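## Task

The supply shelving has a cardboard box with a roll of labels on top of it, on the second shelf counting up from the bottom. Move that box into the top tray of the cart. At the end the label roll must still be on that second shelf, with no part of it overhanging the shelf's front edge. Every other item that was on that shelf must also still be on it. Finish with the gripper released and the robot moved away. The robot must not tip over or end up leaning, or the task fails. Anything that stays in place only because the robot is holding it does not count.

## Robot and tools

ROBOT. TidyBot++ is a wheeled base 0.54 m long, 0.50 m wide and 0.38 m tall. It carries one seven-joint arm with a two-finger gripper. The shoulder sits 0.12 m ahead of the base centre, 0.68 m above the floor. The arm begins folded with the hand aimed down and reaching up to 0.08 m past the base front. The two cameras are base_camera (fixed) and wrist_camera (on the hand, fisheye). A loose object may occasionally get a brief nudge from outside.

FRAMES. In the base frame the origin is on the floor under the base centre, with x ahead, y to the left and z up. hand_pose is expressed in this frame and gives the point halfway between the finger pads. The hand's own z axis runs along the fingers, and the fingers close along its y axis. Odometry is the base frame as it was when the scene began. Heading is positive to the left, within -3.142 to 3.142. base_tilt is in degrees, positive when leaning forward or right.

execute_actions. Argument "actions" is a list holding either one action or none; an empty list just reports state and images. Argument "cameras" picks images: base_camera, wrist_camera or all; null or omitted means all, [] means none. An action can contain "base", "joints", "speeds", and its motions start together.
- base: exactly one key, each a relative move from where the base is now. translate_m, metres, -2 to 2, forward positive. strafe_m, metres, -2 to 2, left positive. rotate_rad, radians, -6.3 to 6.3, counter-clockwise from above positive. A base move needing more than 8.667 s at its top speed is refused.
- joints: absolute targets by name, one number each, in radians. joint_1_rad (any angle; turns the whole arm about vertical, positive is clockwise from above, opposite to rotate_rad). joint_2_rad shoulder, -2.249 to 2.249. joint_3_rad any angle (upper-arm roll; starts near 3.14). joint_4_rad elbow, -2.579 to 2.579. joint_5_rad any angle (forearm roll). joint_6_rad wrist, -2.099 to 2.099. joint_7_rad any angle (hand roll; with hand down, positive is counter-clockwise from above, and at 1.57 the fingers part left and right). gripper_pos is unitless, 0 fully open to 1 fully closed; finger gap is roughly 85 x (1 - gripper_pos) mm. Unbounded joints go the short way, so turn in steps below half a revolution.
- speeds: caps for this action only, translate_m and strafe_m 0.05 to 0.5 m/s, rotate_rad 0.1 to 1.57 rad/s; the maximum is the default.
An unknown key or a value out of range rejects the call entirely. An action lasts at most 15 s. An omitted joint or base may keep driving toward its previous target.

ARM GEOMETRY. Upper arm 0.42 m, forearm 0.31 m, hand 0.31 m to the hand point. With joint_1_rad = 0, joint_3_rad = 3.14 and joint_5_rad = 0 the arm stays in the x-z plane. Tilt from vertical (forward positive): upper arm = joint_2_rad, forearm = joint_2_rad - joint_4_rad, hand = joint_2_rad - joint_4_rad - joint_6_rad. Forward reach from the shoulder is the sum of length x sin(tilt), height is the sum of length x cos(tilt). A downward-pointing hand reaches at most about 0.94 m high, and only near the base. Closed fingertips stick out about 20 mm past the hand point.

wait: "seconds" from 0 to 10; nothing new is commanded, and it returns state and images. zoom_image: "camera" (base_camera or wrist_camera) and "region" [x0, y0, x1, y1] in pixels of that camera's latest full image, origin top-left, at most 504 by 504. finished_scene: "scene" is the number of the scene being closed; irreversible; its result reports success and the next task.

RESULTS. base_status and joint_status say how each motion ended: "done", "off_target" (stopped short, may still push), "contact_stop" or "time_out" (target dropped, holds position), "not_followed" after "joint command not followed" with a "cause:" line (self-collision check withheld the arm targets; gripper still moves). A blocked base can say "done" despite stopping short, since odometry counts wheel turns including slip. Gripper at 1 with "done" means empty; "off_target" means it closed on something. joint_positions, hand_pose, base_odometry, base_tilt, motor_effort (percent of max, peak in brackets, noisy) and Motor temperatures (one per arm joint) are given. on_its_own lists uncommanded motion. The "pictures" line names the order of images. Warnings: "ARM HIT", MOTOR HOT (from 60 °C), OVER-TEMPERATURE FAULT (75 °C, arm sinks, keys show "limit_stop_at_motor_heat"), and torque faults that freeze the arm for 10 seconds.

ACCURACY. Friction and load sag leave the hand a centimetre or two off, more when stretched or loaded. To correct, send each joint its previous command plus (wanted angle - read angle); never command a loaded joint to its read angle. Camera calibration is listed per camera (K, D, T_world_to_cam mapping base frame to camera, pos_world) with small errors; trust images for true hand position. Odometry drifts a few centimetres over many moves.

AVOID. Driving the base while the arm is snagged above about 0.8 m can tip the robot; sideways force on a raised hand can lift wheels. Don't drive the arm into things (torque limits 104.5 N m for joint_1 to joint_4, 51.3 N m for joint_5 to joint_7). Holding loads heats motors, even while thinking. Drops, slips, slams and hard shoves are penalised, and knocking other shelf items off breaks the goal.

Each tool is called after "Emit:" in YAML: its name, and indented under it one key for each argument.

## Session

Emit:
execute_actions:
  actions: []

Scene clock: 0.00 s.
Motor temperatures (°C, as the motors report them): [38 36 32 35 38 39 43]
base_odometry: x=+0.000 y=+0.000 heading=+0.000 (m, m, rad; odometry frame)
base_tilt: forward=+0.6 right=-0.2 (deg)
base_status: not commanded
joint_positions: joint_1_rad=-0.011 joint_2_rad=-0.366 joint_3_rad=+3.165 joint_4_rad=-2.530 joint_5_rad=+0.001 joint_6_rad=-0.914 joint_7_rad=+1.587 gripper_pos=+0.000
joint_status: not commanded
motor_effort: joint_1_rad=+0 joint_2_rad=-1 joint_3_rad=+1 joint_4_rad=+13 joint_5_rad=-1 joint_6_rad=+2 joint_7_rad=+0 (%)
hand_pose: x=+0.2490 y=+0.0005 z=+0.5884 quat_wxyz=(-0.003, +0.999, +0.003, +0.031) (m; base frame)
pictures: base_camera, wrist_camera
camera_calibration (this result's frames):
wrist_camera: T_world_to_cam=[[-0.0174216, -0.998174, -0.0578413, 0.0465683], [-0.994499, 0.0232756, -0.10213, 0.369558], [0.10329, 0.0557438, -0.993088, 0.692609], [0, 0, 0, 1]] pos_world=[0.296797, -0.000727146, 0.728259]
Images, in order (width x height): base_camera 644x364, wrist_camera 644x476.

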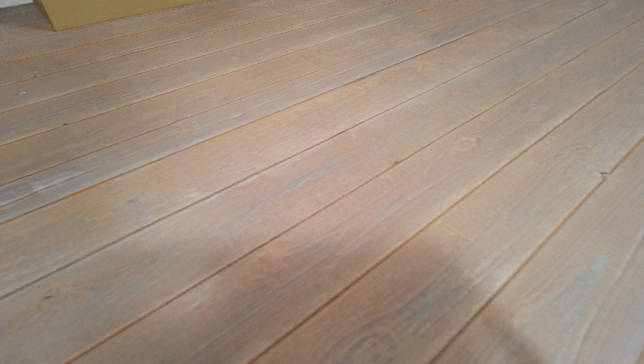

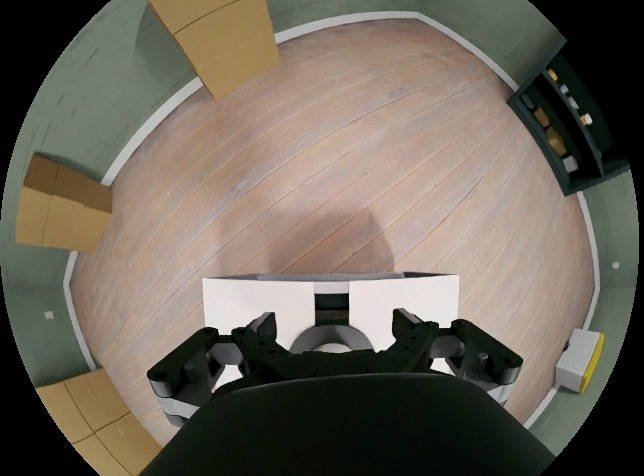

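Emit:
execute_actions:
  actions:
    - {"base":{"rotate_rad":-0.96},"joints":{"joint_2_rad":-0.3,"joint_3_rad":3.15,"joint_4_rad":-2.13,"joint_6_rad":0.0}}

Scene clock: 2.83 s.
Motor temperatures (°C, as the motors report them): [38 36 32 35 38 39 43]
base_odometry: x=+0.000 y=+0.000 heading=-0.959 (m, m, rad; odometry frame)
base_tilt: forward=+0.6 right=-0.2 (deg)
base_status: done
joint_positions: joint_1_rad=-0.011 joint_2_rad=-0.317 joint_3_rad=+3.165 joint_4_rad=-2.136 joint_5_rad=+0.001 joint_6_rad=-0.019 joint_7_rad=+1.587 gripper_pos=+0.000
joint_status: all done
motor_effort: joint_1_rad=+0(1) joint_2_rad=-9(9) joint_3_rad=+0(2) joint_4_rad=+20(20) joint_5_rad=-1(0) joint_6_rad=+9(9) joint_7_rad=+0(0) (%)
hand_pose: x=+0.5930 y=-0.0059 z=+0.9223 quat_wxyz=(+0.006, +0.795, +0.000, +0.607) (m; base frame)
pictures: base_camera, wrist_camera
camera_calibration (this result's frames):
wrist_camera: T_world_to_cam=[[0.0339708, -0.998996, -0.0292223, 0.00867731], [-0.225337, 0.0208303, -0.974058, 1.09396], [0.973688, 0.0396744, -0.224403, -0.236091], [0, 0, 0, 1]] pos_world=[0.476094, -0.00475204, 1.01285]
Images, in order (width x height): base_camera 644x364, wrist_camera 644x476.

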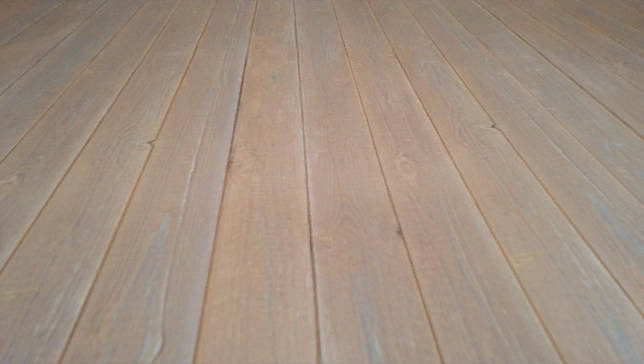

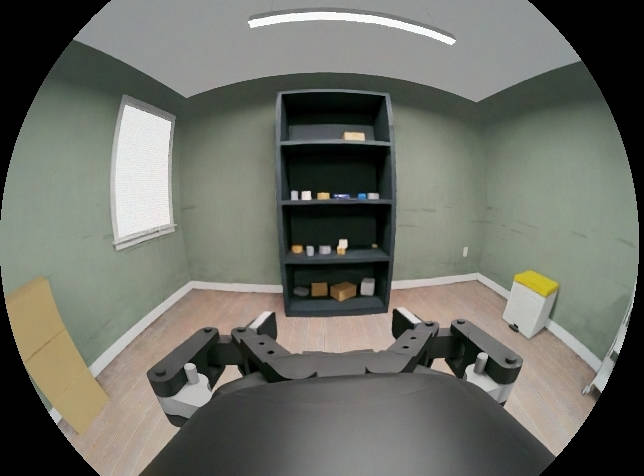

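Emit:
execute_actions:
  actions:
    - {"base":{"translate_m":0.9},"joints":{"joint_2_rad":0.8,"joint_4_rad":-1.84,"joint_6_rad":0.81}}
  cameras: []

Emit:
execute_actions:
  actions:
    - {"base":{"strafe_m":-0.13}}
  cameras: ["wrist_camera"]

Emit:
zoom_image:
  camera: "wrist_camera"
  region: [200,130,440,310]

Scene clock: 8.07 s.
Motor temperatures (°C, as the motors report them): [38 36 32 35 38 39 43]
base_odometry: x=+0.516 y=-0.738 heading=-0.960 (m, m, rad; odometry frame)
base_tilt: forward=+0.7 right=-0.2 (deg)
base_status: done
joint_positions: joint_1_rad=-0.011 joint_2_rad=+0.795 joint_3_rad=+3.165 joint_4_rad=-1.849 joint_5_rad=+0.001 joint_6_rad=+0.783 joint_7_rad=+1.587 gripper_pos=+0.000
joint_status: all done
motor_effort: joint_1_rad=+0(1) joint_2_rad=-36(38) joint_3_rad=+0(1) joint_4_rad=+12(20) joint_5_rad=-1(1) joint_6_rad=+9(9) joint_7_rad=+0(0) (%)
hand_pose: x=+0.8678 y=-0.0038 z=+0.6111 quat_wxyz=(+0.013, +0.802, +0.010, +0.597) (m; base frame)
pictures: none
No camera images: the call's "cameras" was empty. Leave "cameras" out to get every camera's image.

Scene clock: 9.47 s.
Motor temperatures (°C, as the motors report them): [38 36 32 35 38 39 43]
base_odometry: x=+0.409 y=-0.813 heading=-0.960 (m, m, rad; odometry frame)
base_tilt: forward=+0.7 right=+0.0 (deg)
base_status: done
joint_positions: joint_1_rad=-0.004 joint_2_rad=+0.795 joint_3_rad=+3.165 joint_4_rad=-1.849 joint_5_rad=+0.001 joint_6_rad=+0.784 joint_7_rad=+1.587 gripper_pos=+0.000
joint_status: not commanded
motor_effort: joint_1_rad=+0(4) joint_2_rad=-36(36) joint_3_rad=+0(1) joint_4_rad=+12(12) joint_5_rad=-1(2) joint_6_rad=+9(9) joint_7_rad=+0(0) (%)
hand_pose: x=+0.8678 y=-0.0088 z=+0.6113 quat_wxyz=(+0.015, +0.802, +0.007, +0.598) (m; base frame)
pictures: wrist_camera
camera_calibration (this result's frames):
wrist_camera: T_world_to_cam=[[0.0331469, -0.999428, -0.00672786, -0.0257653], [-0.247269, -0.00167821, -0.968945, 0.868731], [0.96838, 0.0337811, -0.247183, -0.554936], [0, 0, 0, 1]] pos_world=[0.753053, -0.00554628, 0.704409]
Images, in order (width x height): wrist_camera 644x476.

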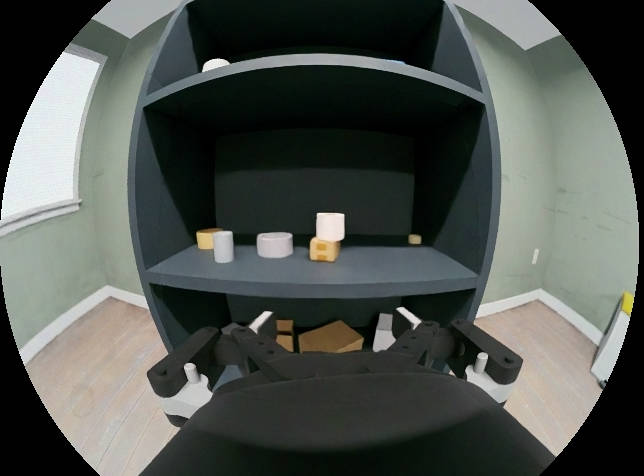

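Region (200, 130, 440, 310) of wrist_camera's 644x476 image, scaled by 2.100; it fills the top 378 rows of this view, and the rest is white.

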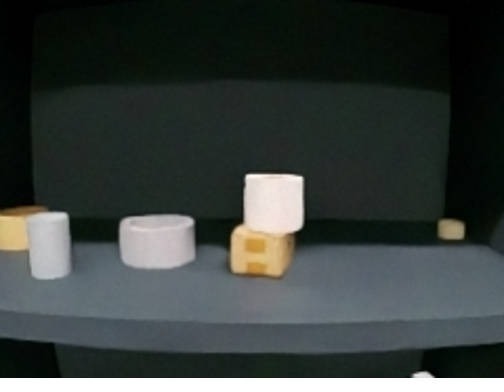

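Emit:
execute_actions:
  actions:
    - {"base":{"translate_m":0.3}}
  cameras: ["wrist_camera"]

Scene clock: 12.60 s.
Motor temperatures (°C, as the motors report them): [38 36 32 35 38 39 43]
base_odometry: x=+0.581 y=-1.059 heading=-0.960 (m, m, rad; odometry frame)
base_tilt: forward=+0.7 right=-0.2 (deg)
base_status: done
joint_positions: joint_1_rad=-0.004 joint_2_rad=+0.795 joint_3_rad=+3.165 joint_4_rad=-1.845 joint_5_rad=+0.001 joint_6_rad=+0.785 joint_7_rad=+1.587 gripper_pos=+0.000
joint_status: not commanded
motor_effort: joint_1_rad=+0(2) joint_2_rad=-36(39) joint_3_rad=+1(1) joint_4_rad=+12(14) joint_5_rad=-1(1) joint_6_rad=+9(10) joint_7_rad=+0(0) (%)
hand_pose: x=+0.8693 y=-0.0088 z=+0.6131 quat_wxyz=(+0.015, +0.800, +0.007, +0.599) (m; base frame)
pictures: wrist_camera
camera_calibration (this result's frames):
wrist_camera: T_world_to_cam=[[0.0332635, -0.999425, -0.00650742, -0.0260218], [-0.242685, -0.00176068, -0.970104, 0.867569], [0.969535, 0.0338483, -0.242604, -0.559721], [0, 0, 0, 1]] pos_world=[0.754081, -0.00553372, 0.705672]
Images, in order (width x height): wrist_camera 644x476.

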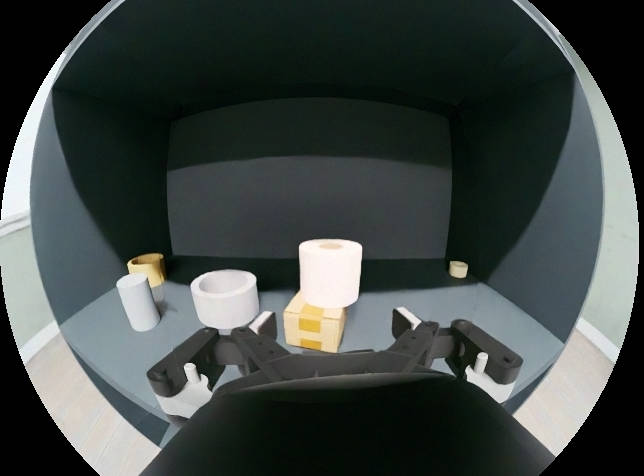

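Emit:
execute_actions:
  actions:
    - {"base":{"translate_m":0.12},"speeds":{"translate_m":0.12}}
  cameras: ["wrist_camera"]

Scene clock: 15.13 s.
Motor temperatures (°C, as the motors report them): [38 36 32 35 38 39 43]
base_odometry: x=+0.650 y=-1.157 heading=-0.961 (m, m, rad; odometry frame)
base_tilt: forward=+0.7 right=-0.1 (deg)
base_status: done
joint_positions: joint_1_rad=-0.004 joint_2_rad=+0.795 joint_3_rad=+3.165 joint_4_rad=-1.845 joint_5_rad=+0.001 joint_6_rad=+0.785 joint_7_rad=+1.587 gripper_pos=+0.000
joint_status: not commanded
motor_effort: joint_1_rad=+0(4) joint_2_rad=-35(38) joint_3_rad=+1(1) joint_4_rad=+12(14) joint_5_rad=-1(1) joint_6_rad=+9(9) joint_7_rad=+0(0) (%)
hand_pose: x=+0.8695 y=-0.0087 z=+0.6133 quat_wxyz=(+0.015, +0.800, +0.007, +0.600) (m; base frame)
pictures: wrist_camera
camera_calibration (this result's frames):
wrist_camera: T_world_to_cam=[[0.0333686, -0.999422, -0.00648364, -0.0260601], [-0.242179, -0.00179158, -0.97023, 0.867453], [0.969658, 0.0339454, -0.242099, -0.560241], [0, 0, 0, 1]] pos_world=[0.75419, -0.00547337, 0.705826]
Images, in order (width x height): wrist_camera 644x476.

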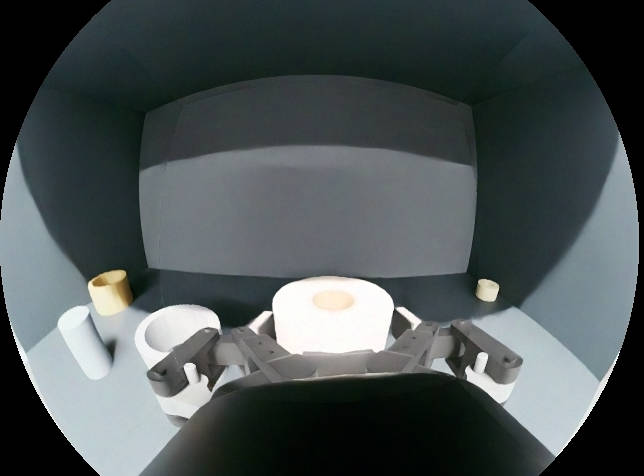

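Emit:
execute_actions:
  actions:
    - {"base":{"translate_m":0.015},"speeds":{"translate_m":0.1}}
  cameras: []

Emit:
execute_actions:
  actions:
    - {"joints":{"gripper_pos":1}}
  cameras: []

Emit:
execute_actions:
  actions:
    - {"joints":{"joint_2_rad":0.72}}
  cameras: ["wrist_camera"]

Scene clock: 16.53 s.
Motor temperatures (°C, as the motors report them): [38 36 32 35 38 39 43]
base_odometry: x=+0.658 y=-1.170 heading=-0.961 (m, m, rad; odometry frame)
base_tilt: forward=+0.6 right=-0.1 (deg)
base_status: done
joint_positions: joint_1_rad=-0.004 joint_2_rad=+0.796 joint_3_rad=+3.165 joint_4_rad=-1.843 joint_5_rad=+0.001 joint_6_rad=+0.785 joint_7_rad=+1.587 gripper_pos=+0.000
joint_status: not commanded
motor_effort: joint_1_rad=+0(4) joint_2_rad=-36(39) joint_3_rad=+1(1) joint_4_rad=+12(13) joint_5_rad=-1(1) joint_6_rad=+9(9) joint_7_rad=+0(0) (%)
hand_pose: x=+0.8701 y=-0.0087 z=+0.6137 quat_wxyz=(+0.015, +0.800, +0.007, +0.600) (m; base frame)
pictures: none
No camera images: the call's "cameras" was empty. Leave "cameras" out to get every camera's image.

Scene clock: 17.63 s.
Motor temperatures (°C, as the motors report them): [38 36 32 35 38 39 43]
base_odometry: x=+0.658 y=-1.170 heading=-0.961 (m, m, rad; odometry frame)
base_tilt: forward=+0.7 right=-0.2 (deg)
base_status: not commanded
joint_positions: joint_1_rad=-0.004 joint_2_rad=+0.796 joint_3_rad=+3.165 joint_4_rad=-1.843 joint_5_rad=+0.001 joint_6_rad=+0.787 joint_7_rad=+1.587 gripper_pos=+0.235
joint_status: gripper_pos off_target (ended at +0.235, target +1.000)
motor_effort: joint_1_rad=+0(0) joint_2_rad=-36(36) joint_3_rad=+1(1) joint_4_rad=+12(12) joint_5_rad=-1(1) joint_6_rad=+9(9) joint_7_rad=+0(0) (%)
hand_pose: x=+0.8702 y=-0.0087 z=+0.6142 quat_wxyz=(+0.015, +0.799, +0.007, +0.601) (m; base frame)
pictures: none
No camera images: the call's "cameras" was empty. Leave "cameras" out to get every camera's image.

Scene clock: 18.57 s.
Motor temperatures (°C, as the motors report them): [38 37 32 35 38 39 43]
base_odometry: x=+0.658 y=-1.170 heading=-0.961 (m, m, rad; odometry frame)
base_tilt: forward=+0.7 right=-0.2 (deg)
base_status: not commanded
joint_positions: joint_1_rad=-0.004 joint_2_rad=+0.733 joint_3_rad=+3.165 joint_4_rad=-1.843 joint_5_rad=+0.001 joint_6_rad=+0.787 joint_7_rad=+1.587 gripper_pos=+0.235
joint_status: all done
motor_effort: joint_1_rad=+0(0) joint_2_rad=-37(39) joint_3_rad=+0(1) joint_4_rad=+14(14) joint_5_rad=-1(1) joint_6_rad=+10(10) joint_7_rad=+0(0) (%)
hand_pose: x=+0.8730 y=-0.0087 z=+0.6611 quat_wxyz=(+0.015, +0.780, +0.007, +0.625) (m; base frame)
pictures: wrist_camera
camera_calibration (this result's frames):
wrist_camera: T_world_to_cam=[[0.0338176, -0.999418, -0.00450039, -0.0275215], [-0.178445, -0.00160737, -0.983949, 0.868123], [0.983369, 0.0340778, -0.178396, -0.606168], [0, 0, 0, 1]] pos_world=[0.75193, -0.00545322, 0.745927]
Images, in order (width x height): wrist_camera 644x476.

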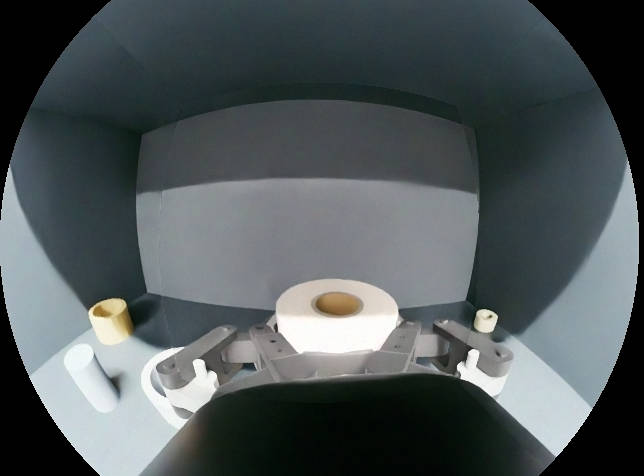

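Emit:
execute_actions:
  actions:
    - {"base":{"strafe_m":-0.22},"speeds":{"strafe_m":0.25}}
  cameras: []

Emit:
execute_actions:
  actions:
    - {"joints":{"joint_2_rad":0.855}}
  cameras: ["wrist_camera"]

Scene clock: 21.50 s.
Motor temperatures (°C, as the motors report them): [38 37 32 35 38 39 43]
base_odometry: x=+0.478 y=-1.296 heading=-0.961 (m, m, rad; odometry frame)
base_tilt: forward=+0.6 right=-0.1 (deg)
base_status: done
joint_positions: joint_1_rad=-0.007 joint_2_rad=+0.733 joint_3_rad=+3.164 joint_4_rad=-1.843 joint_5_rad=+0.001 joint_6_rad=+0.787 joint_7_rad=+1.587 gripper_pos=+0.235
joint_status: not commanded
motor_effort: joint_1_rad=+0(3) joint_2_rad=-37(38) joint_3_rad=+1(1) joint_4_rad=+14(14) joint_5_rad=-1(2) joint_6_rad=+10(11) joint_7_rad=+0(0) (%)
hand_pose: x=+0.8730 y=-0.0063 z=+0.6611 quat_wxyz=(+0.014, +0.780, +0.008, +0.625) (m; base frame)
pictures: none
No camera images: the call's "cameras" was empty. Leave "cameras" out to get every camera's image.

Scene clock: 22.63 s.
Motor temperatures (°C, as the motors report them): [38 37 32 35 38 39 43]
base_odometry: x=+0.478 y=-1.296 heading=-0.961 (m, m, rad; odometry frame)
base_tilt: forward=+0.6 right=-0.1 (deg)
base_status: not commanded
joint_positions: joint_1_rad=-0.007 joint_2_rad=+0.860 joint_3_rad=+3.164 joint_4_rad=-1.843 joint_5_rad=+0.001 joint_6_rad=+0.793 joint_7_rad=+1.587 gripper_pos=+0.235
joint_status: all done
motor_effort: joint_1_rad=+0(1) joint_2_rad=-38(42) joint_3_rad=+1(0) joint_4_rad=+12(14) joint_5_rad=-1(1) joint_6_rad=+10(10) joint_7_rad=+0(0) (%)
hand_pose: x=+0.8649 y=-0.0063 z=+0.5678 quat_wxyz=(+0.014, +0.816, +0.009, +0.577) (m; base frame)
pictures: wrist_camera
camera_calibration (this result's frames):
wrist_camera: T_world_to_cam=[[0.0363008, -0.999307, -0.00828806, -0.0252993], [-0.295723, -0.00281961, -0.95527, 0.860011], [0.954584, 0.0371281, -0.29562, -0.523519], [0, 0, 0, 1]] pos_world=[0.754986, -0.00341958, 0.66657]
Images, in order (width x height): wrist_camera 644x476.

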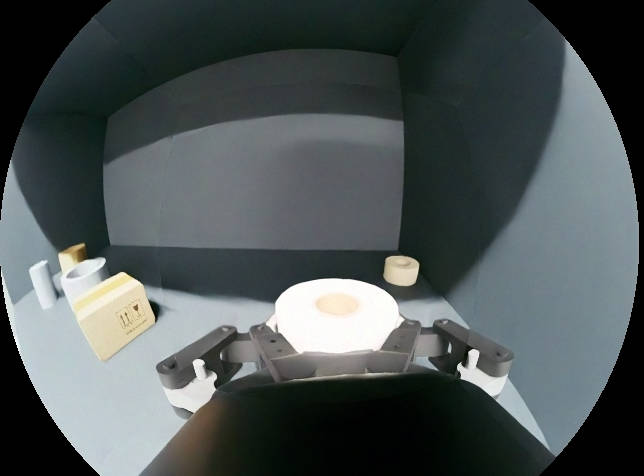

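Emit:
execute_actions:
  actions:
    - {"joints":{"joint_2_rad":0.88}}
  cameras: []

Emit:
execute_actions:
  actions:
    - {"joints":{"gripper_pos":0}}
  cameras: []

Emit:
execute_actions:
  actions:
    - {"base":{"translate_m":-0.2},"speeds":{"translate_m":0.25}}
  cameras: ["wrist_camera"]

Scene clock: 23.80 s.
Motor temperatures (°C, as the motors report them): [38 37 32 35 38 39 43]
base_odometry: x=+0.478 y=-1.296 heading=-0.961 (m, m, rad; odometry frame)
base_tilt: forward=+0.6 right=-0.1 (deg)
base_status: not commanded
joint_positions: joint_1_rad=-0.007 joint_2_rad=+0.865 joint_3_rad=+3.164 joint_4_rad=-1.843 joint_5_rad=+0.001 joint_6_rad=+0.795 joint_7_rad=+1.587 gripper_pos=+0.235
joint_status: all done
motor_effort: joint_1_rad=+0(0) joint_2_rad=-35(38) joint_3_rad=+0(0) joint_4_rad=+11(12) joint_5_rad=-1(1) joint_6_rad=+8(10) joint_7_rad=+0(0) (%)
hand_pose: x=+0.8647 y=-0.0063 z=+0.5652 quat_wxyz=(+0.014, +0.817, +0.009, +0.576) (m; base frame)
pictures: none
No camera images: the call's "cameras" was empty. Leave "cameras" out to get every camera's image.

Scene clock: 24.90 s.
Motor temperatures (°C, as the motors report them): [38 37 32 35 38 39 43]
base_odometry: x=+0.478 y=-1.296 heading=-0.961 (m, m, rad; odometry frame)
base_tilt: forward=+0.6 right=-0.1 (deg)
base_status: not commanded
joint_positions: joint_1_rad=-0.007 joint_2_rad=+0.867 joint_3_rad=+3.164 joint_4_rad=-1.843 joint_5_rad=+0.001 joint_6_rad=+0.795 joint_7_rad=+1.587 gripper_pos=+0.000
joint_status: all done
motor_effort: joint_1_rad=+0(1) joint_2_rad=-36(38) joint_3_rad=+0(1) joint_4_rad=+11(12) joint_5_rad=-1(1) joint_6_rad=+9(10) joint_7_rad=+0(0) (%)
hand_pose: x=+0.8645 y=-0.0063 z=+0.5635 quat_wxyz=(+0.014, +0.818, +0.009, +0.575) (m; base frame)
pictures: none
No camera images: the call's "cameras" was empty. Leave "cameras" out to get every camera's image.

Scene clock: 26.57 s.
Motor temperatures (°C, as the motors report them): [38 37 32 35 38 39 43]
base_odometry: x=+0.363 y=-1.132 heading=-0.961 (m, m, rad; odometry frame)
base_tilt: forward=+0.7 right=-0.1 (deg)
base_status: done
joint_positions: joint_1_rad=-0.007 joint_2_rad=+0.868 joint_3_rad=+3.164 joint_4_rad=-1.843 joint_5_rad=+0.001 joint_6_rad=+0.795 joint_7_rad=+1.587 gripper_pos=+0.000
joint_status: not commanded
motor_effort: joint_1_rad=+0(1) joint_2_rad=-36(38) joint_3_rad=+0(0) joint_4_rad=+11(13) joint_5_rad=-1(1) joint_6_rad=+9(9) joint_7_rad=+0(0) (%)
hand_pose: x=+0.8645 y=-0.0063 z=+0.5629 quat_wxyz=(+0.014, +0.818, +0.009, +0.575) (m; base frame)
pictures: wrist_camera
camera_calibration (this result's frames):
wrist_camera: T_world_to_cam=[[0.0363134, -0.999305, -0.00838648, -0.0252716], [-0.300284, -0.00290696, -0.953845, 0.858394], [0.953158, 0.0371557, -0.300181, -0.52072], [0, 0, 0, 1]] pos_world=[0.755008, -0.00341096, 0.662252]
Images, in order (width x height): wrist_camera 644x476.

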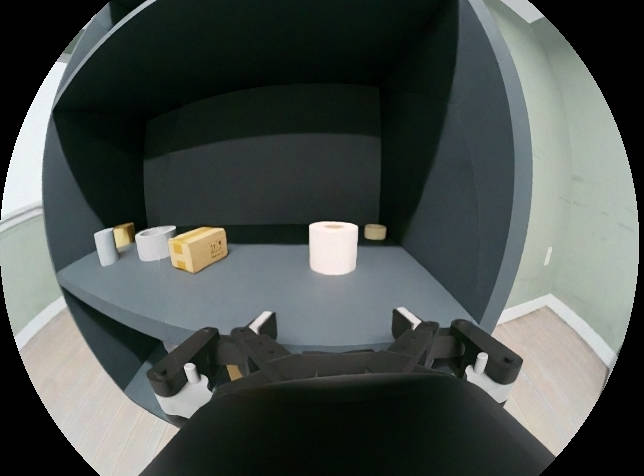

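Emit:
execute_actions:
  actions:
    - {"base":{"strafe_m":0.24}}
  cameras: []

Emit:
execute_actions:
  actions:
    - {"base":{"translate_m":0.1},"speeds":{"translate_m":0.15}}
  cameras: ["wrist_camera"]

Scene clock: 29.33 s.
Motor temperatures (°C, as the motors report them): [38 37 32 35 38 39 43]
base_odometry: x=+0.560 y=-0.994 heading=-0.960 (m, m, rad; odometry frame)
base_tilt: forward=+0.7 right=-0.1 (deg)
base_status: done
joint_positions: joint_1_rad=-0.017 joint_2_rad=+0.868 joint_3_rad=+3.162 joint_4_rad=-1.843 joint_5_rad=+0.001 joint_6_rad=+0.795 joint_7_rad=+1.587 gripper_pos=+0.000
joint_status: not commanded
motor_effort: joint_1_rad=+0(5) joint_2_rad=-37(38) joint_3_rad=+1(1) joint_4_rad=+11(11) joint_5_rad=-1(2) joint_6_rad=+9(9) joint_7_rad=+0(0) (%)
hand_pose: x=+0.8645 y=+0.0025 z=+0.5629 quat_wxyz=(+0.010, +0.818, +0.013, +0.575) (m; base frame)
pictures: none
No camera images: the call's "cameras" was empty. Leave "cameras" out to get every camera's image.

Scene clock: 30.67 s.
Motor temperatures (°C, as the motors report them): [38 37 32 35 38 39 43]
base_odometry: x=+0.618 y=-1.076 heading=-0.960 (m, m, rad; odometry frame)
base_tilt: forward=+0.6 right=-0.1 (deg)
base_status: done
joint_positions: joint_1_rad=-0.017 joint_2_rad=+0.868 joint_3_rad=+3.162 joint_4_rad=-1.843 joint_5_rad=+0.001 joint_6_rad=+0.795 joint_7_rad=+1.587 gripper_pos=+0.000
joint_status: not commanded
motor_effort: joint_1_rad=+0(1) joint_2_rad=-36(38) joint_3_rad=+1(0) joint_4_rad=+11(12) joint_5_rad=-1(1) joint_6_rad=+9(9) joint_7_rad=+0(0) (%)
hand_pose: x=+0.8645 y=+0.0025 z=+0.5628 quat_wxyz=(+0.010, +0.818, +0.013, +0.575) (m; base frame)
pictures: wrist_camera
camera_calibration (this result's frames):
wrist_camera: T_world_to_cam=[[0.0477872, -0.998803, -0.0103997, -0.0252655], [-0.300389, -0.00444072, -0.953806, 0.858372], [0.952619, 0.0487037, -0.300242, -0.520627], [0, 0, 0, 1]] pos_world=[0.755012, 0.00393292, 0.662143]
Images, in order (width x height): wrist_camera 644x476.

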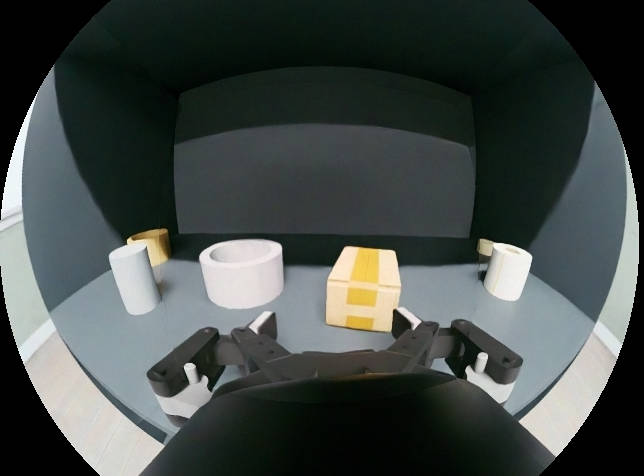

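Emit:
execute_actions:
  actions:
    - {"base":{"strafe_m":-0.028}}
  cameras: []

Emit:
execute_actions:
  actions:
    - {"base":{"translate_m":0.05},"speeds":{"translate_m":0.12}}
  cameras: ["wrist_camera"]

Scene clock: 32.00 s.
Motor temperatures (°C, as the motors report them): [38 37 32 35 38 39 43]
base_odometry: x=+0.595 y=-1.092 heading=-0.960 (m, m, rad; odometry frame)
base_tilt: forward=+0.7 right=-0.1 (deg)
base_status: done
joint_positions: joint_1_rad=-0.007 joint_2_rad=+0.868 joint_3_rad=+3.162 joint_4_rad=-1.843 joint_5_rad=+0.001 joint_6_rad=+0.795 joint_7_rad=+1.587 gripper_pos=+0.000
joint_status: not commanded
motor_effort: joint_1_rad=+0(3) joint_2_rad=-37(37) joint_3_rad=+1(1) joint_4_rad=+11(11) joint_5_rad=-1(2) joint_6_rad=+9(9) joint_7_rad=+0(0) (%)
hand_pose: x=+0.8645 y=-0.0044 z=+0.5628 quat_wxyz=(+0.013, +0.818, +0.009, +0.575) (m; base frame)
pictures: none
No camera images: the call's "cameras" was empty. Leave "cameras" out to get every camera's image.

Scene clock: 33.03 s.
Motor temperatures (°C, as the motors report them): [38 37 32 35 38 39 43]
base_odometry: x=+0.623 y=-1.134 heading=-0.960 (m, m, rad; odometry frame)
base_tilt: forward=+0.7 right=-0.2 (deg)
base_status: done
joint_positions: joint_1_rad=-0.007 joint_2_rad=+0.869 joint_3_rad=+3.162 joint_4_rad=-1.843 joint_5_rad=+0.001 joint_6_rad=+0.795 joint_7_rad=+1.587 gripper_pos=+0.000
joint_status: not commanded
motor_effort: joint_1_rad=+0(3) joint_2_rad=-36(40) joint_3_rad=+0(2) joint_4_rad=+10(13) joint_5_rad=-1(2) joint_6_rad=+9(9) joint_7_rad=+0(0) (%)
hand_pose: x=+0.8644 y=-0.0043 z=+0.5623 quat_wxyz=(+0.013, +0.818, +0.009, +0.575) (m; base frame)
pictures: wrist_camera
camera_calibration (this result's frames):
wrist_camera: T_world_to_cam=[[0.0386199, -0.999199, -0.0105059, -0.0241016], [-0.301117, -0.00161214, -0.953586, 0.85831], [0.952805, 0.0399909, -0.300938, -0.52016], [0, 0, 0, 1]] pos_world=[0.754994, -0.00189685, 0.661682]
Images, in order (width x height): wrist_camera 644x476.

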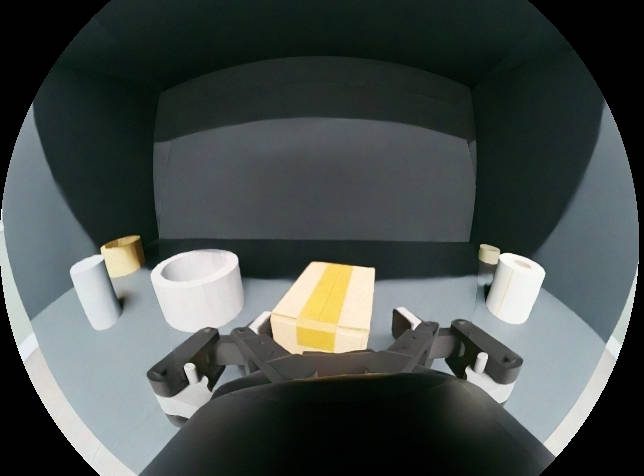

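Emit:
execute_actions:
  actions:
    - {"base":{"strafe_m":0.022}}
  cameras: ["wrist_camera"]

Scene clock: 34.20 s.
Motor temperatures (°C, as the motors report them): [38 37 32 35 38 39 43]
base_odometry: x=+0.642 y=-1.121 heading=-0.960 (m, m, rad; odometry frame)
base_tilt: forward=+0.7 right=-0.2 (deg)
base_status: done
joint_positions: joint_1_rad=-0.014 joint_2_rad=+0.869 joint_3_rad=+3.161 joint_4_rad=-1.843 joint_5_rad=+0.001 joint_6_rad=+0.795 joint_7_rad=+1.587 gripper_pos=+0.000
joint_status: not commanded
motor_effort: joint_1_rad=+0(4) joint_2_rad=-37(37) joint_3_rad=+1(1) joint_4_rad=+11(11) joint_5_rad=-1(2) joint_6_rad=+9(9) joint_7_rad=+0(0) (%)
hand_pose: x=+0.8644 y=+0.0004 z=+0.5623 quat_wxyz=(+0.011, +0.818, +0.012, +0.575) (m; base frame)
pictures: wrist_camera
camera_calibration (this result's frames):
wrist_camera: T_world_to_cam=[[0.0449856, -0.998931, -0.0106781, -0.0247417], [-0.301103, -0.00336644, -0.953586, 0.858309], [0.95253, 0.0461129, -0.300933, -0.520129], [0, 0, 0, 1]] pos_world=[0.754991, 0.00215889, 0.661683]
Images, in order (width x height): wrist_camera 644x476.

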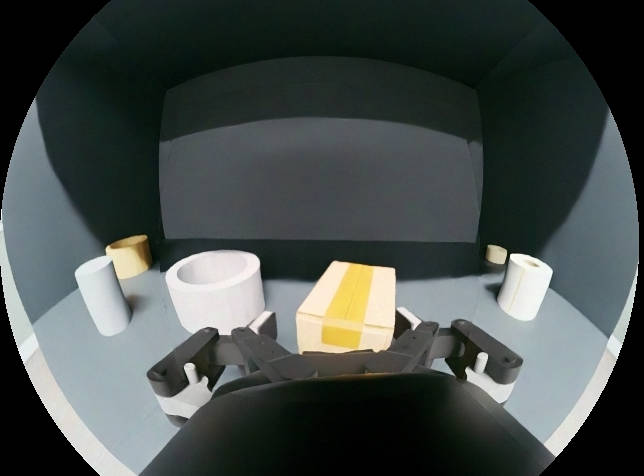

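Emit:
execute_actions:
  actions:
    - {"base":{"strafe_m":-0.012}}
  cameras: []

Emit:
execute_actions:
  actions:
    - {"base":{"translate_m":0.045},"speeds":{"translate_m":0.1}}
  cameras: ["wrist_camera"]

Emit:
execute_actions:
  actions:
    - {"joints":{"gripper_pos":1}}
  cameras: ["wrist_camera"]

Scene clock: 35.60 s.
Motor temperatures (°C, as the motors report them): [38 37 32 35 38 39 43]
base_odometry: x=+0.632 y=-1.128 heading=-0.960 (m, m, rad; odometry frame)
base_tilt: forward=+0.6 right=-0.2 (deg)
base_status: done
joint_positions: joint_1_rad=-0.009 joint_2_rad=+0.869 joint_3_rad=+3.161 joint_4_rad=-1.843 joint_5_rad=+0.001 joint_6_rad=+0.795 joint_7_rad=+1.587 gripper_pos=+0.000
joint_status: not commanded
motor_effort: joint_1_rad=-1(4) joint_2_rad=-36(40) joint_3_rad=+0(1) joint_4_rad=+11(12) joint_5_rad=-1(2) joint_6_rad=+9(10) joint_7_rad=+0(0) (%)
hand_pose: x=+0.8643 y=-0.0030 z=+0.5618 quat_wxyz=(+0.012, +0.818, +0.010, +0.575) (m; base frame)
pictures: none
No camera images: the call's "cameras" was empty. Leave "cameras" out to get every camera's image.

Scene clock: 36.60 s.
Motor temperatures (°C, as the motors report them): [38 37 32 35 38 39 43]
base_odometry: x=+0.658 y=-1.165 heading=-0.960 (m, m, rad; odometry frame)
base_tilt: forward=+0.7 right=-0.1 (deg)
base_status: done
joint_positions: joint_1_rad=-0.009 joint_2_rad=+0.869 joint_3_rad=+3.161 joint_4_rad=-1.843 joint_5_rad=+0.001 joint_6_rad=+0.795 joint_7_rad=+1.587 gripper_pos=+0.000
joint_status: not commanded
motor_effort: joint_1_rad=+0(2) joint_2_rad=-37(38) joint_3_rad=+0(0) joint_4_rad=+11(13) joint_5_rad=-1(1) joint_6_rad=+8(10) joint_7_rad=+0(0) (%)
hand_pose: x=+0.8643 y=-0.0030 z=+0.5618 quat_wxyz=(+0.012, +0.818, +0.010, +0.575) (m; base frame)
pictures: wrist_camera
camera_calibration (this result's frames):
wrist_camera: T_world_to_cam=[[0.0404258, -0.999125, -0.0107273, -0.0241659], [-0.301687, -0.00197016, -0.953405, 0.858251], [0.95255, 0.0417784, -0.301502, -0.519751], [0, 0, 0, 1]] pos_world=[0.754988, -0.000739458, 0.661295]
Images, in order (width x height): wrist_camera 644x476.

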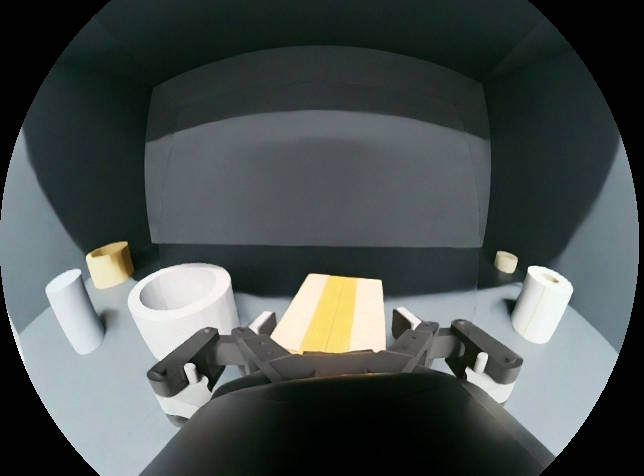

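Scene clock: 37.70 s.
Motor temperatures (°C, as the motors report them): [38 37 32 35 38 39 43]
base_odometry: x=+0.658 y=-1.165 heading=-0.960 (m, m, rad; odometry frame)
base_tilt: forward=+0.6 right=-0.1 (deg)
base_status: not commanded
joint_positions: joint_1_rad=-0.009 joint_2_rad=+0.869 joint_3_rad=+3.161 joint_4_rad=-1.842 joint_5_rad=+0.001 joint_6_rad=+0.797 joint_7_rad=+1.587 gripper_pos=+0.342
joint_status: gripper_pos off_target (ended at +0.342, target +1.000)
motor_effort: joint_1_rad=+0(1) joint_2_rad=-35(38) joint_3_rad=+0(0) joint_4_rad=+10(12) joint_5_rad=-1(2) joint_6_rad=+8(10) joint_7_rad=+1(0) (%)
hand_pose: x=+0.8648 y=-0.0030 z=+0.5627 quat_wxyz=(+0.012, +0.817, +0.010, +0.576) (m; base frame)
pictures: wrist_camera
camera_calibration (this result's frames):
wrist_camera: T_world_to_cam=[[0.0404909, -0.999123, -0.0106168, -0.0242818], [-0.299216, -0.00198689, -0.954183, 0.857566], [0.953326, 0.0418125, -0.299034, -0.521967], [0, 0, 0, 1]] pos_world=[0.755186, -0.00073192, 0.661932]
Images, in order (width x height): wrist_camera 644x476.

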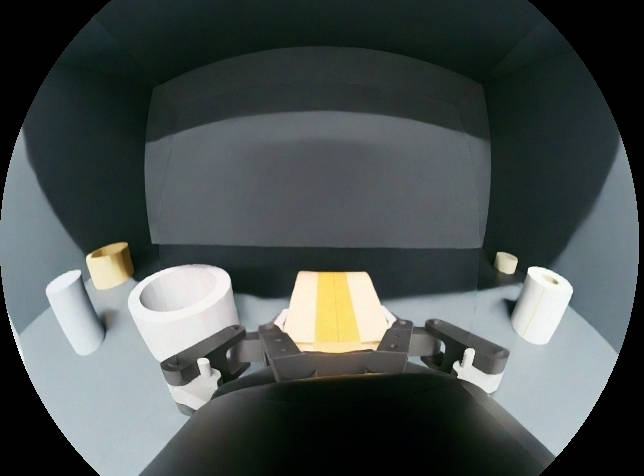

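Emit:
execute_actions:
  actions:
    - {"joints":{"joint_2_rad":0.76}}
  cameras: []

Emit:
execute_actions:
  actions:
    - {"base":{"translate_m":-0.55},"speeds":{"translate_m":0.35}}
  cameras: ["wrist_camera"]

Emit:
execute_actions:
  actions:
    - {"base":{"rotate_rad":-1.57},"joints":{"joint_2_rad":-0.3,"joint_4_rad":-1.67,"joint_6_rad":-0.95},"speeds":{"rotate_rad":1.0}}

Scene clock: 39.77 s.
Motor temperatures (°C, as the motors report them): [38 37 32 35 38 39 43]
base_odometry: x=+0.658 y=-1.165 heading=-0.960 (m, m, rad; odometry frame)
base_tilt: forward=+0.6 right=-0.2 (deg)
base_status: not commanded
joint_positions: joint_1_rad=-0.009 joint_2_rad=+0.766 joint_3_rad=+3.161 joint_4_rad=-1.842 joint_5_rad=+0.001 joint_6_rad=+0.797 joint_7_rad=+1.587 gripper_pos=+0.342
joint_status: all done
motor_effort: joint_1_rad=+0(0) joint_2_rad=-37(41) joint_3_rad=+1(0) joint_4_rad=+13(13) joint_5_rad=-1(1) joint_6_rad=+9(11) joint_7_rad=+0(0) (%)
hand_pose: x=+0.8731 y=-0.0029 z=+0.6404 quat_wxyz=(+0.012, +0.787, +0.009, +0.617) (m; base frame)
pictures: none
No camera images: the call's "cameras" was empty. Leave "cameras" out to get every camera's image.

Scene clock: 42.47 s.
Motor temperatures (°C, as the motors report them): [38 37 32 35 38 39 43]
base_odometry: x=+0.342 y=-0.714 heading=-0.960 (m, m, rad; odometry frame)
base_tilt: forward=+0.6 right=-0.1 (deg)
base_status: done
joint_positions: joint_1_rad=-0.009 joint_2_rad=+0.766 joint_3_rad=+3.161 joint_4_rad=-1.842 joint_5_rad=+0.001 joint_6_rad=+0.797 joint_7_rad=+1.587 gripper_pos=+0.342
joint_status: not commanded
motor_effort: joint_1_rad=+0(4) joint_2_rad=-37(41) joint_3_rad=+1(1) joint_4_rad=+13(15) joint_5_rad=-1(2) joint_6_rad=+10(10) joint_7_rad=+0(0) (%)
hand_pose: x=+0.8731 y=-0.0028 z=+0.6404 quat_wxyz=(+0.012, +0.787, +0.009, +0.617) (m; base frame)
pictures: wrist_camera
camera_calibration (this result's frames):
wrist_camera: T_world_to_cam=[[0.0415895, -0.999107, -0.00738964, -0.0266108], [-0.199121, -0.00104064, -0.979974, 0.863263], [0.979092, 0.0422281, -0.198987, -0.593209], [0, 0, 0, 1]] pos_world=[0.753807, -0.000638571, 0.727738]
Images, in order (width x height): wrist_camera 644x476.

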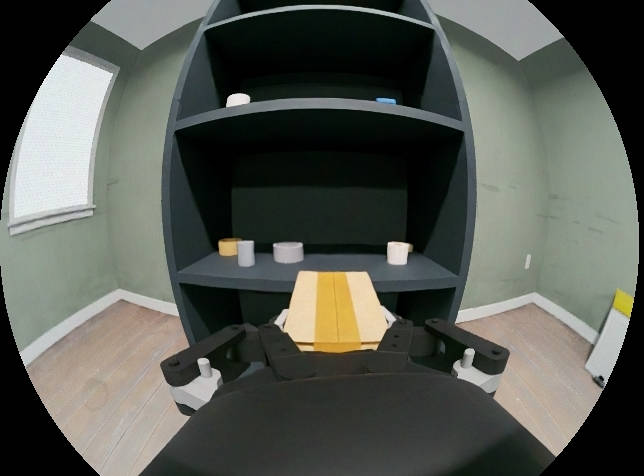

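Scene clock: 45.00 s.
Motor temperatures (°C, as the motors report them): [38 37 32 35 38 39 43]
base_odometry: x=+0.342 y=-0.714 heading=-2.529 (m, m, rad; odometry frame)
base_tilt: forward=+0.6 right=-0.1 (deg)
base_status: done
joint_positions: joint_1_rad=-0.012 joint_2_rad=-0.294 joint_3_rad=+3.157 joint_4_rad=-1.689 joint_5_rad=+0.001 joint_6_rad=-0.930 joint_7_rad=+1.587 gripper_pos=+0.342
joint_status: all done
motor_effort: joint_1_rad=-1(5) joint_2_rad=-9(40) joint_3_rad=+1(3) joint_4_rad=+20(20) joint_5_rad=-1(2) joint_6_rad=+8(10) joint_7_rad=+0(0) (%)
hand_pose: x=+0.5338 y=-0.0008 z=+0.9264 quat_wxyz=(+0.002, +0.918, +0.006, +0.397) (m; base frame)
pictures: base_camera, wrist_camera
camera_calibration (this result's frames):
wrist_camera: T_world_to_cam=[[0.0269647, -0.998639, -0.0446536, 0.0338516], [-0.655238, 0.0160783, -0.755252, 1.11126], [0.754941, 0.0496239, -0.653912, 0.336903], [0, 0, 0, 1]] pos_world=[0.472887, -0.00078018, 1.0611]
Images, in order (width x height): base_camera 644x364, wrist_camera 644x476.

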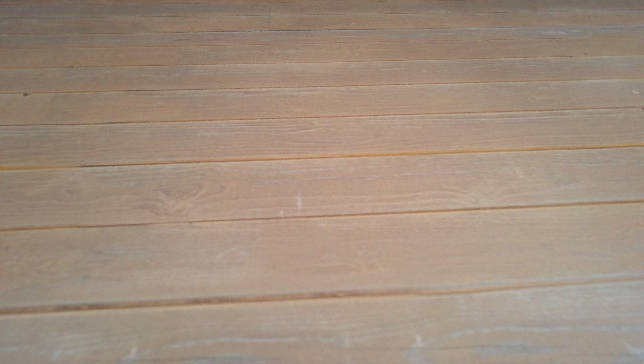

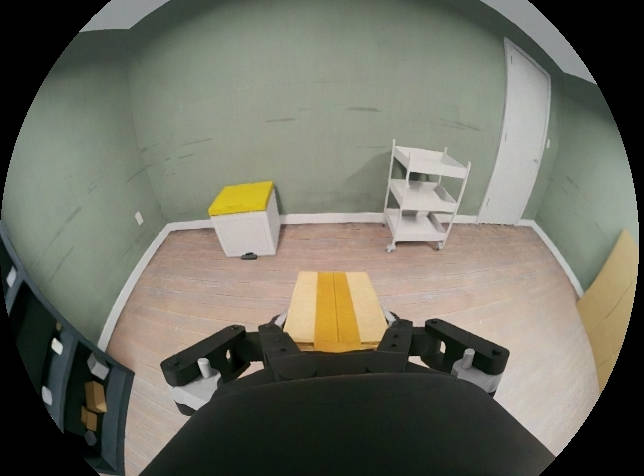

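Emit:
execute_actions:
  actions:
    - {"base":{"strafe_m":-0.68},"joints":{"joint_2_rad":0.2,"joint_4_rad":-1.78,"joint_6_rad":-0.1}}
  cameras: []

Emit:
execute_actions:
  actions:
    - {"base":{"translate_m":0.75}}

Scene clock: 48.93 s.
Motor temperatures (°C, as the motors report them): [38 37 32 35 38 39 43]
base_odometry: x=-0.048 y=-0.157 heading=-2.530 (m, m, rad; odometry frame)
base_tilt: forward=+0.6 right=-0.1 (deg)
base_status: done
joint_positions: joint_1_rad=-0.011 joint_2_rad=+0.204 joint_3_rad=+3.156 joint_4_rad=-1.774 joint_5_rad=+0.001 joint_6_rad=-0.130 joint_7_rad=+1.587 gripper_pos=+0.342
joint_status: all done
motor_effort: joint_1_rad=+0(3) joint_2_rad=-26(29) joint_3_rad=+0(3) joint_4_rad=+19(22) joint_5_rad=-1(0) joint_6_rad=+9(9) joint_7_rad=+0(0) (%)
hand_pose: x=+0.7605 y=-0.0005 z=+0.8103 quat_wxyz=(+0.007, +0.869, +0.007, +0.494) (m; base frame)
pictures: none
No camera images: the call's "cameras" was empty. Leave "cameras" out to get every camera's image.

Scene clock: 51.80 s.
Motor temperatures (°C, as the motors report them): [38 37 32 35 38 39 43]
base_odometry: x=-0.663 y=-0.587 heading=-2.530 (m, m, rad; odometry frame)
base_tilt: forward=+0.6 right=-0.1 (deg)
base_status: done
joint_positions: joint_1_rad=-0.011 joint_2_rad=+0.204 joint_3_rad=+3.156 joint_4_rad=-1.775 joint_5_rad=+0.001 joint_6_rad=-0.129 joint_7_rad=+1.587 gripper_pos=+0.342
joint_status: not commanded
motor_effort: joint_1_rad=+0(2) joint_2_rad=-26(29) joint_3_rad=+0(1) joint_4_rad=+19(21) joint_5_rad=-1(1) joint_6_rad=+8(10) joint_7_rad=+0(0) (%)
hand_pose: x=+0.7605 y=-0.0005 z=+0.8098 quat_wxyz=(+0.007, +0.869, +0.007, +0.494) (m; base frame)
pictures: base_camera, wrist_camera
camera_calibration (this result's frames):
wrist_camera: T_world_to_cam=[[0.0343642, -0.998957, -0.0300654, 0.0053958], [-0.476848, 0.0100493, -0.878929, 1.13629], [0.878314, 0.0445403, -0.476005, -0.148339], [0, 0, 0, 1]] pos_world=[0.671939, 0.000578354, 0.928267]
Images, in order (width x height): base_camera 644x364, wrist_camera 644x476.

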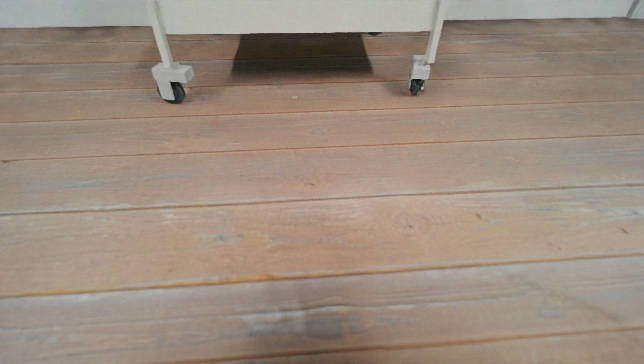

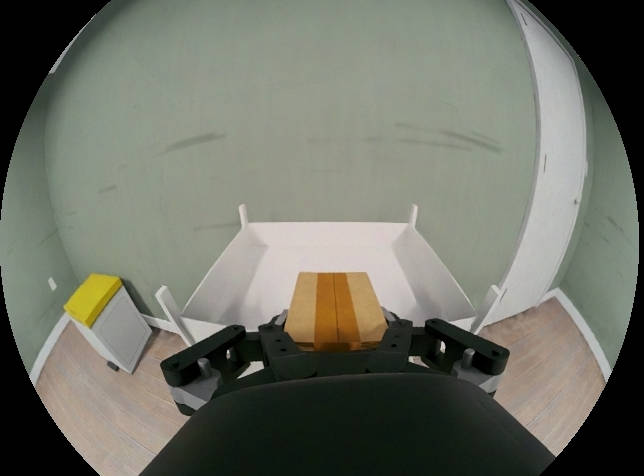

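Emit:
execute_actions:
  actions:
    - {"base":{"translate_m":0.24},"speeds":{"translate_m":0.25}}

Emit:
execute_actions:
  actions:
    - {"joints":{"joint_2_rad":0.27,"joint_6_rad":-0.33}}
  cameras: ["wrist_camera"]

Scene clock: 54.23 s.
Motor temperatures (°C, as the motors report them): [38 37 32 35 38 39 43]
base_odometry: x=-0.859 y=-0.725 heading=-2.530 (m, m, rad; odometry frame)
base_tilt: forward=+0.7 right=-0.1 (deg)
base_status: done
joint_positions: joint_1_rad=-0.011 joint_2_rad=+0.204 joint_3_rad=+3.156 joint_4_rad=-1.775 joint_5_rad=+0.001 joint_6_rad=-0.128 joint_7_rad=+1.587 gripper_pos=+0.342
joint_status: not commanded
motor_effort: joint_1_rad=+0(3) joint_2_rad=-26(28) joint_3_rad=+1(1) joint_4_rad=+19(20) joint_5_rad=-1(1) joint_6_rad=+8(9) joint_7_rad=+0(1) (%)
hand_pose: x=+0.7604 y=-0.0005 z=+0.8095 quat_wxyz=(+0.007, +0.869, +0.007, +0.494) (m; base frame)
pictures: base_camera, wrist_camera
camera_calibration (this result's frames):
wrist_camera: T_world_to_cam=[[0.0343514, -0.998957, -0.0300775, 0.005407], [-0.477214, 0.0100475, -0.87873, 1.13609], [0.878116, 0.044539, -0.476371, -0.148013], [0, 0, 0, 1]] pos_world=[0.671944, 0.000578885, 0.927969]
Images, in order (width x height): base_camera 644x364, wrist_camera 644x476.

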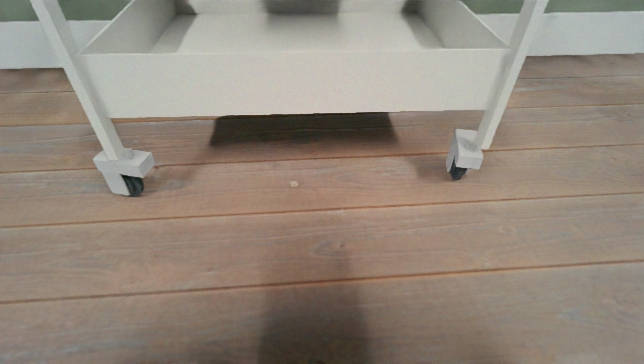

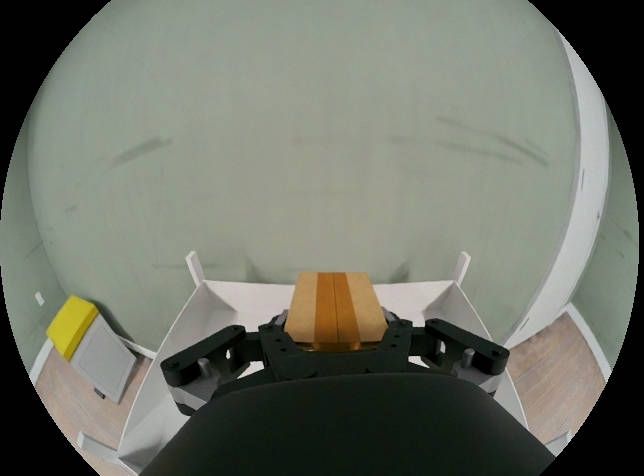

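Scene clock: 55.17 s.
Motor temperatures (°C, as the motors report them): [38 37 32 35 38 39 43]
base_odometry: x=-0.859 y=-0.725 heading=-2.530 (m, m, rad; odometry frame)
base_tilt: forward=+0.7 right=-0.1 (deg)
base_status: not commanded
joint_positions: joint_1_rad=-0.011 joint_2_rad=+0.274 joint_3_rad=+3.156 joint_4_rad=-1.786 joint_5_rad=+0.001 joint_6_rad=-0.318 joint_7_rad=+1.587 gripper_pos=+0.342
joint_status: all done
motor_effort: joint_1_rad=-1(0) joint_2_rad=-26(30) joint_3_rad=+0(0) joint_4_rad=+18(20) joint_5_rad=-1(1) joint_6_rad=+7(9) joint_7_rad=+0(0) (%)
hand_pose: x=+0.7257 y=-0.0006 z=+0.7144 quat_wxyz=(+0.006, +0.928, +0.007, +0.373) (m; base frame)
pictures: wrist_camera
camera_calibration (this result's frames):
wrist_camera: T_world_to_cam=[[0.0242572, -0.998988, -0.0378704, 0.0165925], [-0.694254, 0.0104235, -0.719655, 1.07982], [0.719321, 0.0437485, -0.693299, 0.10733], [0, 0, 0, 1]] pos_world=[0.672062, 0.000624721, 0.852138]
Images, in order (width x height): wrist_camera 644x476.

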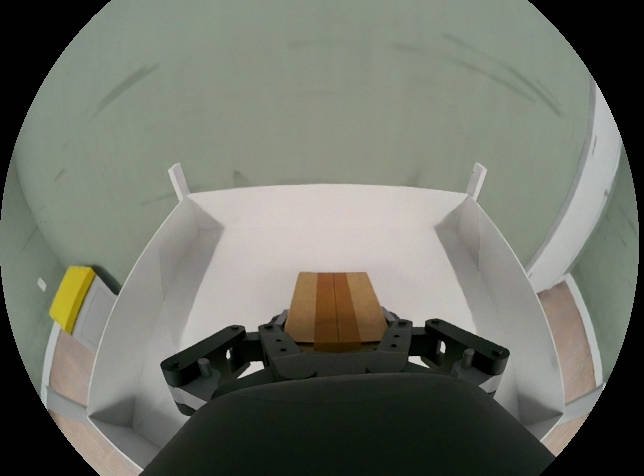

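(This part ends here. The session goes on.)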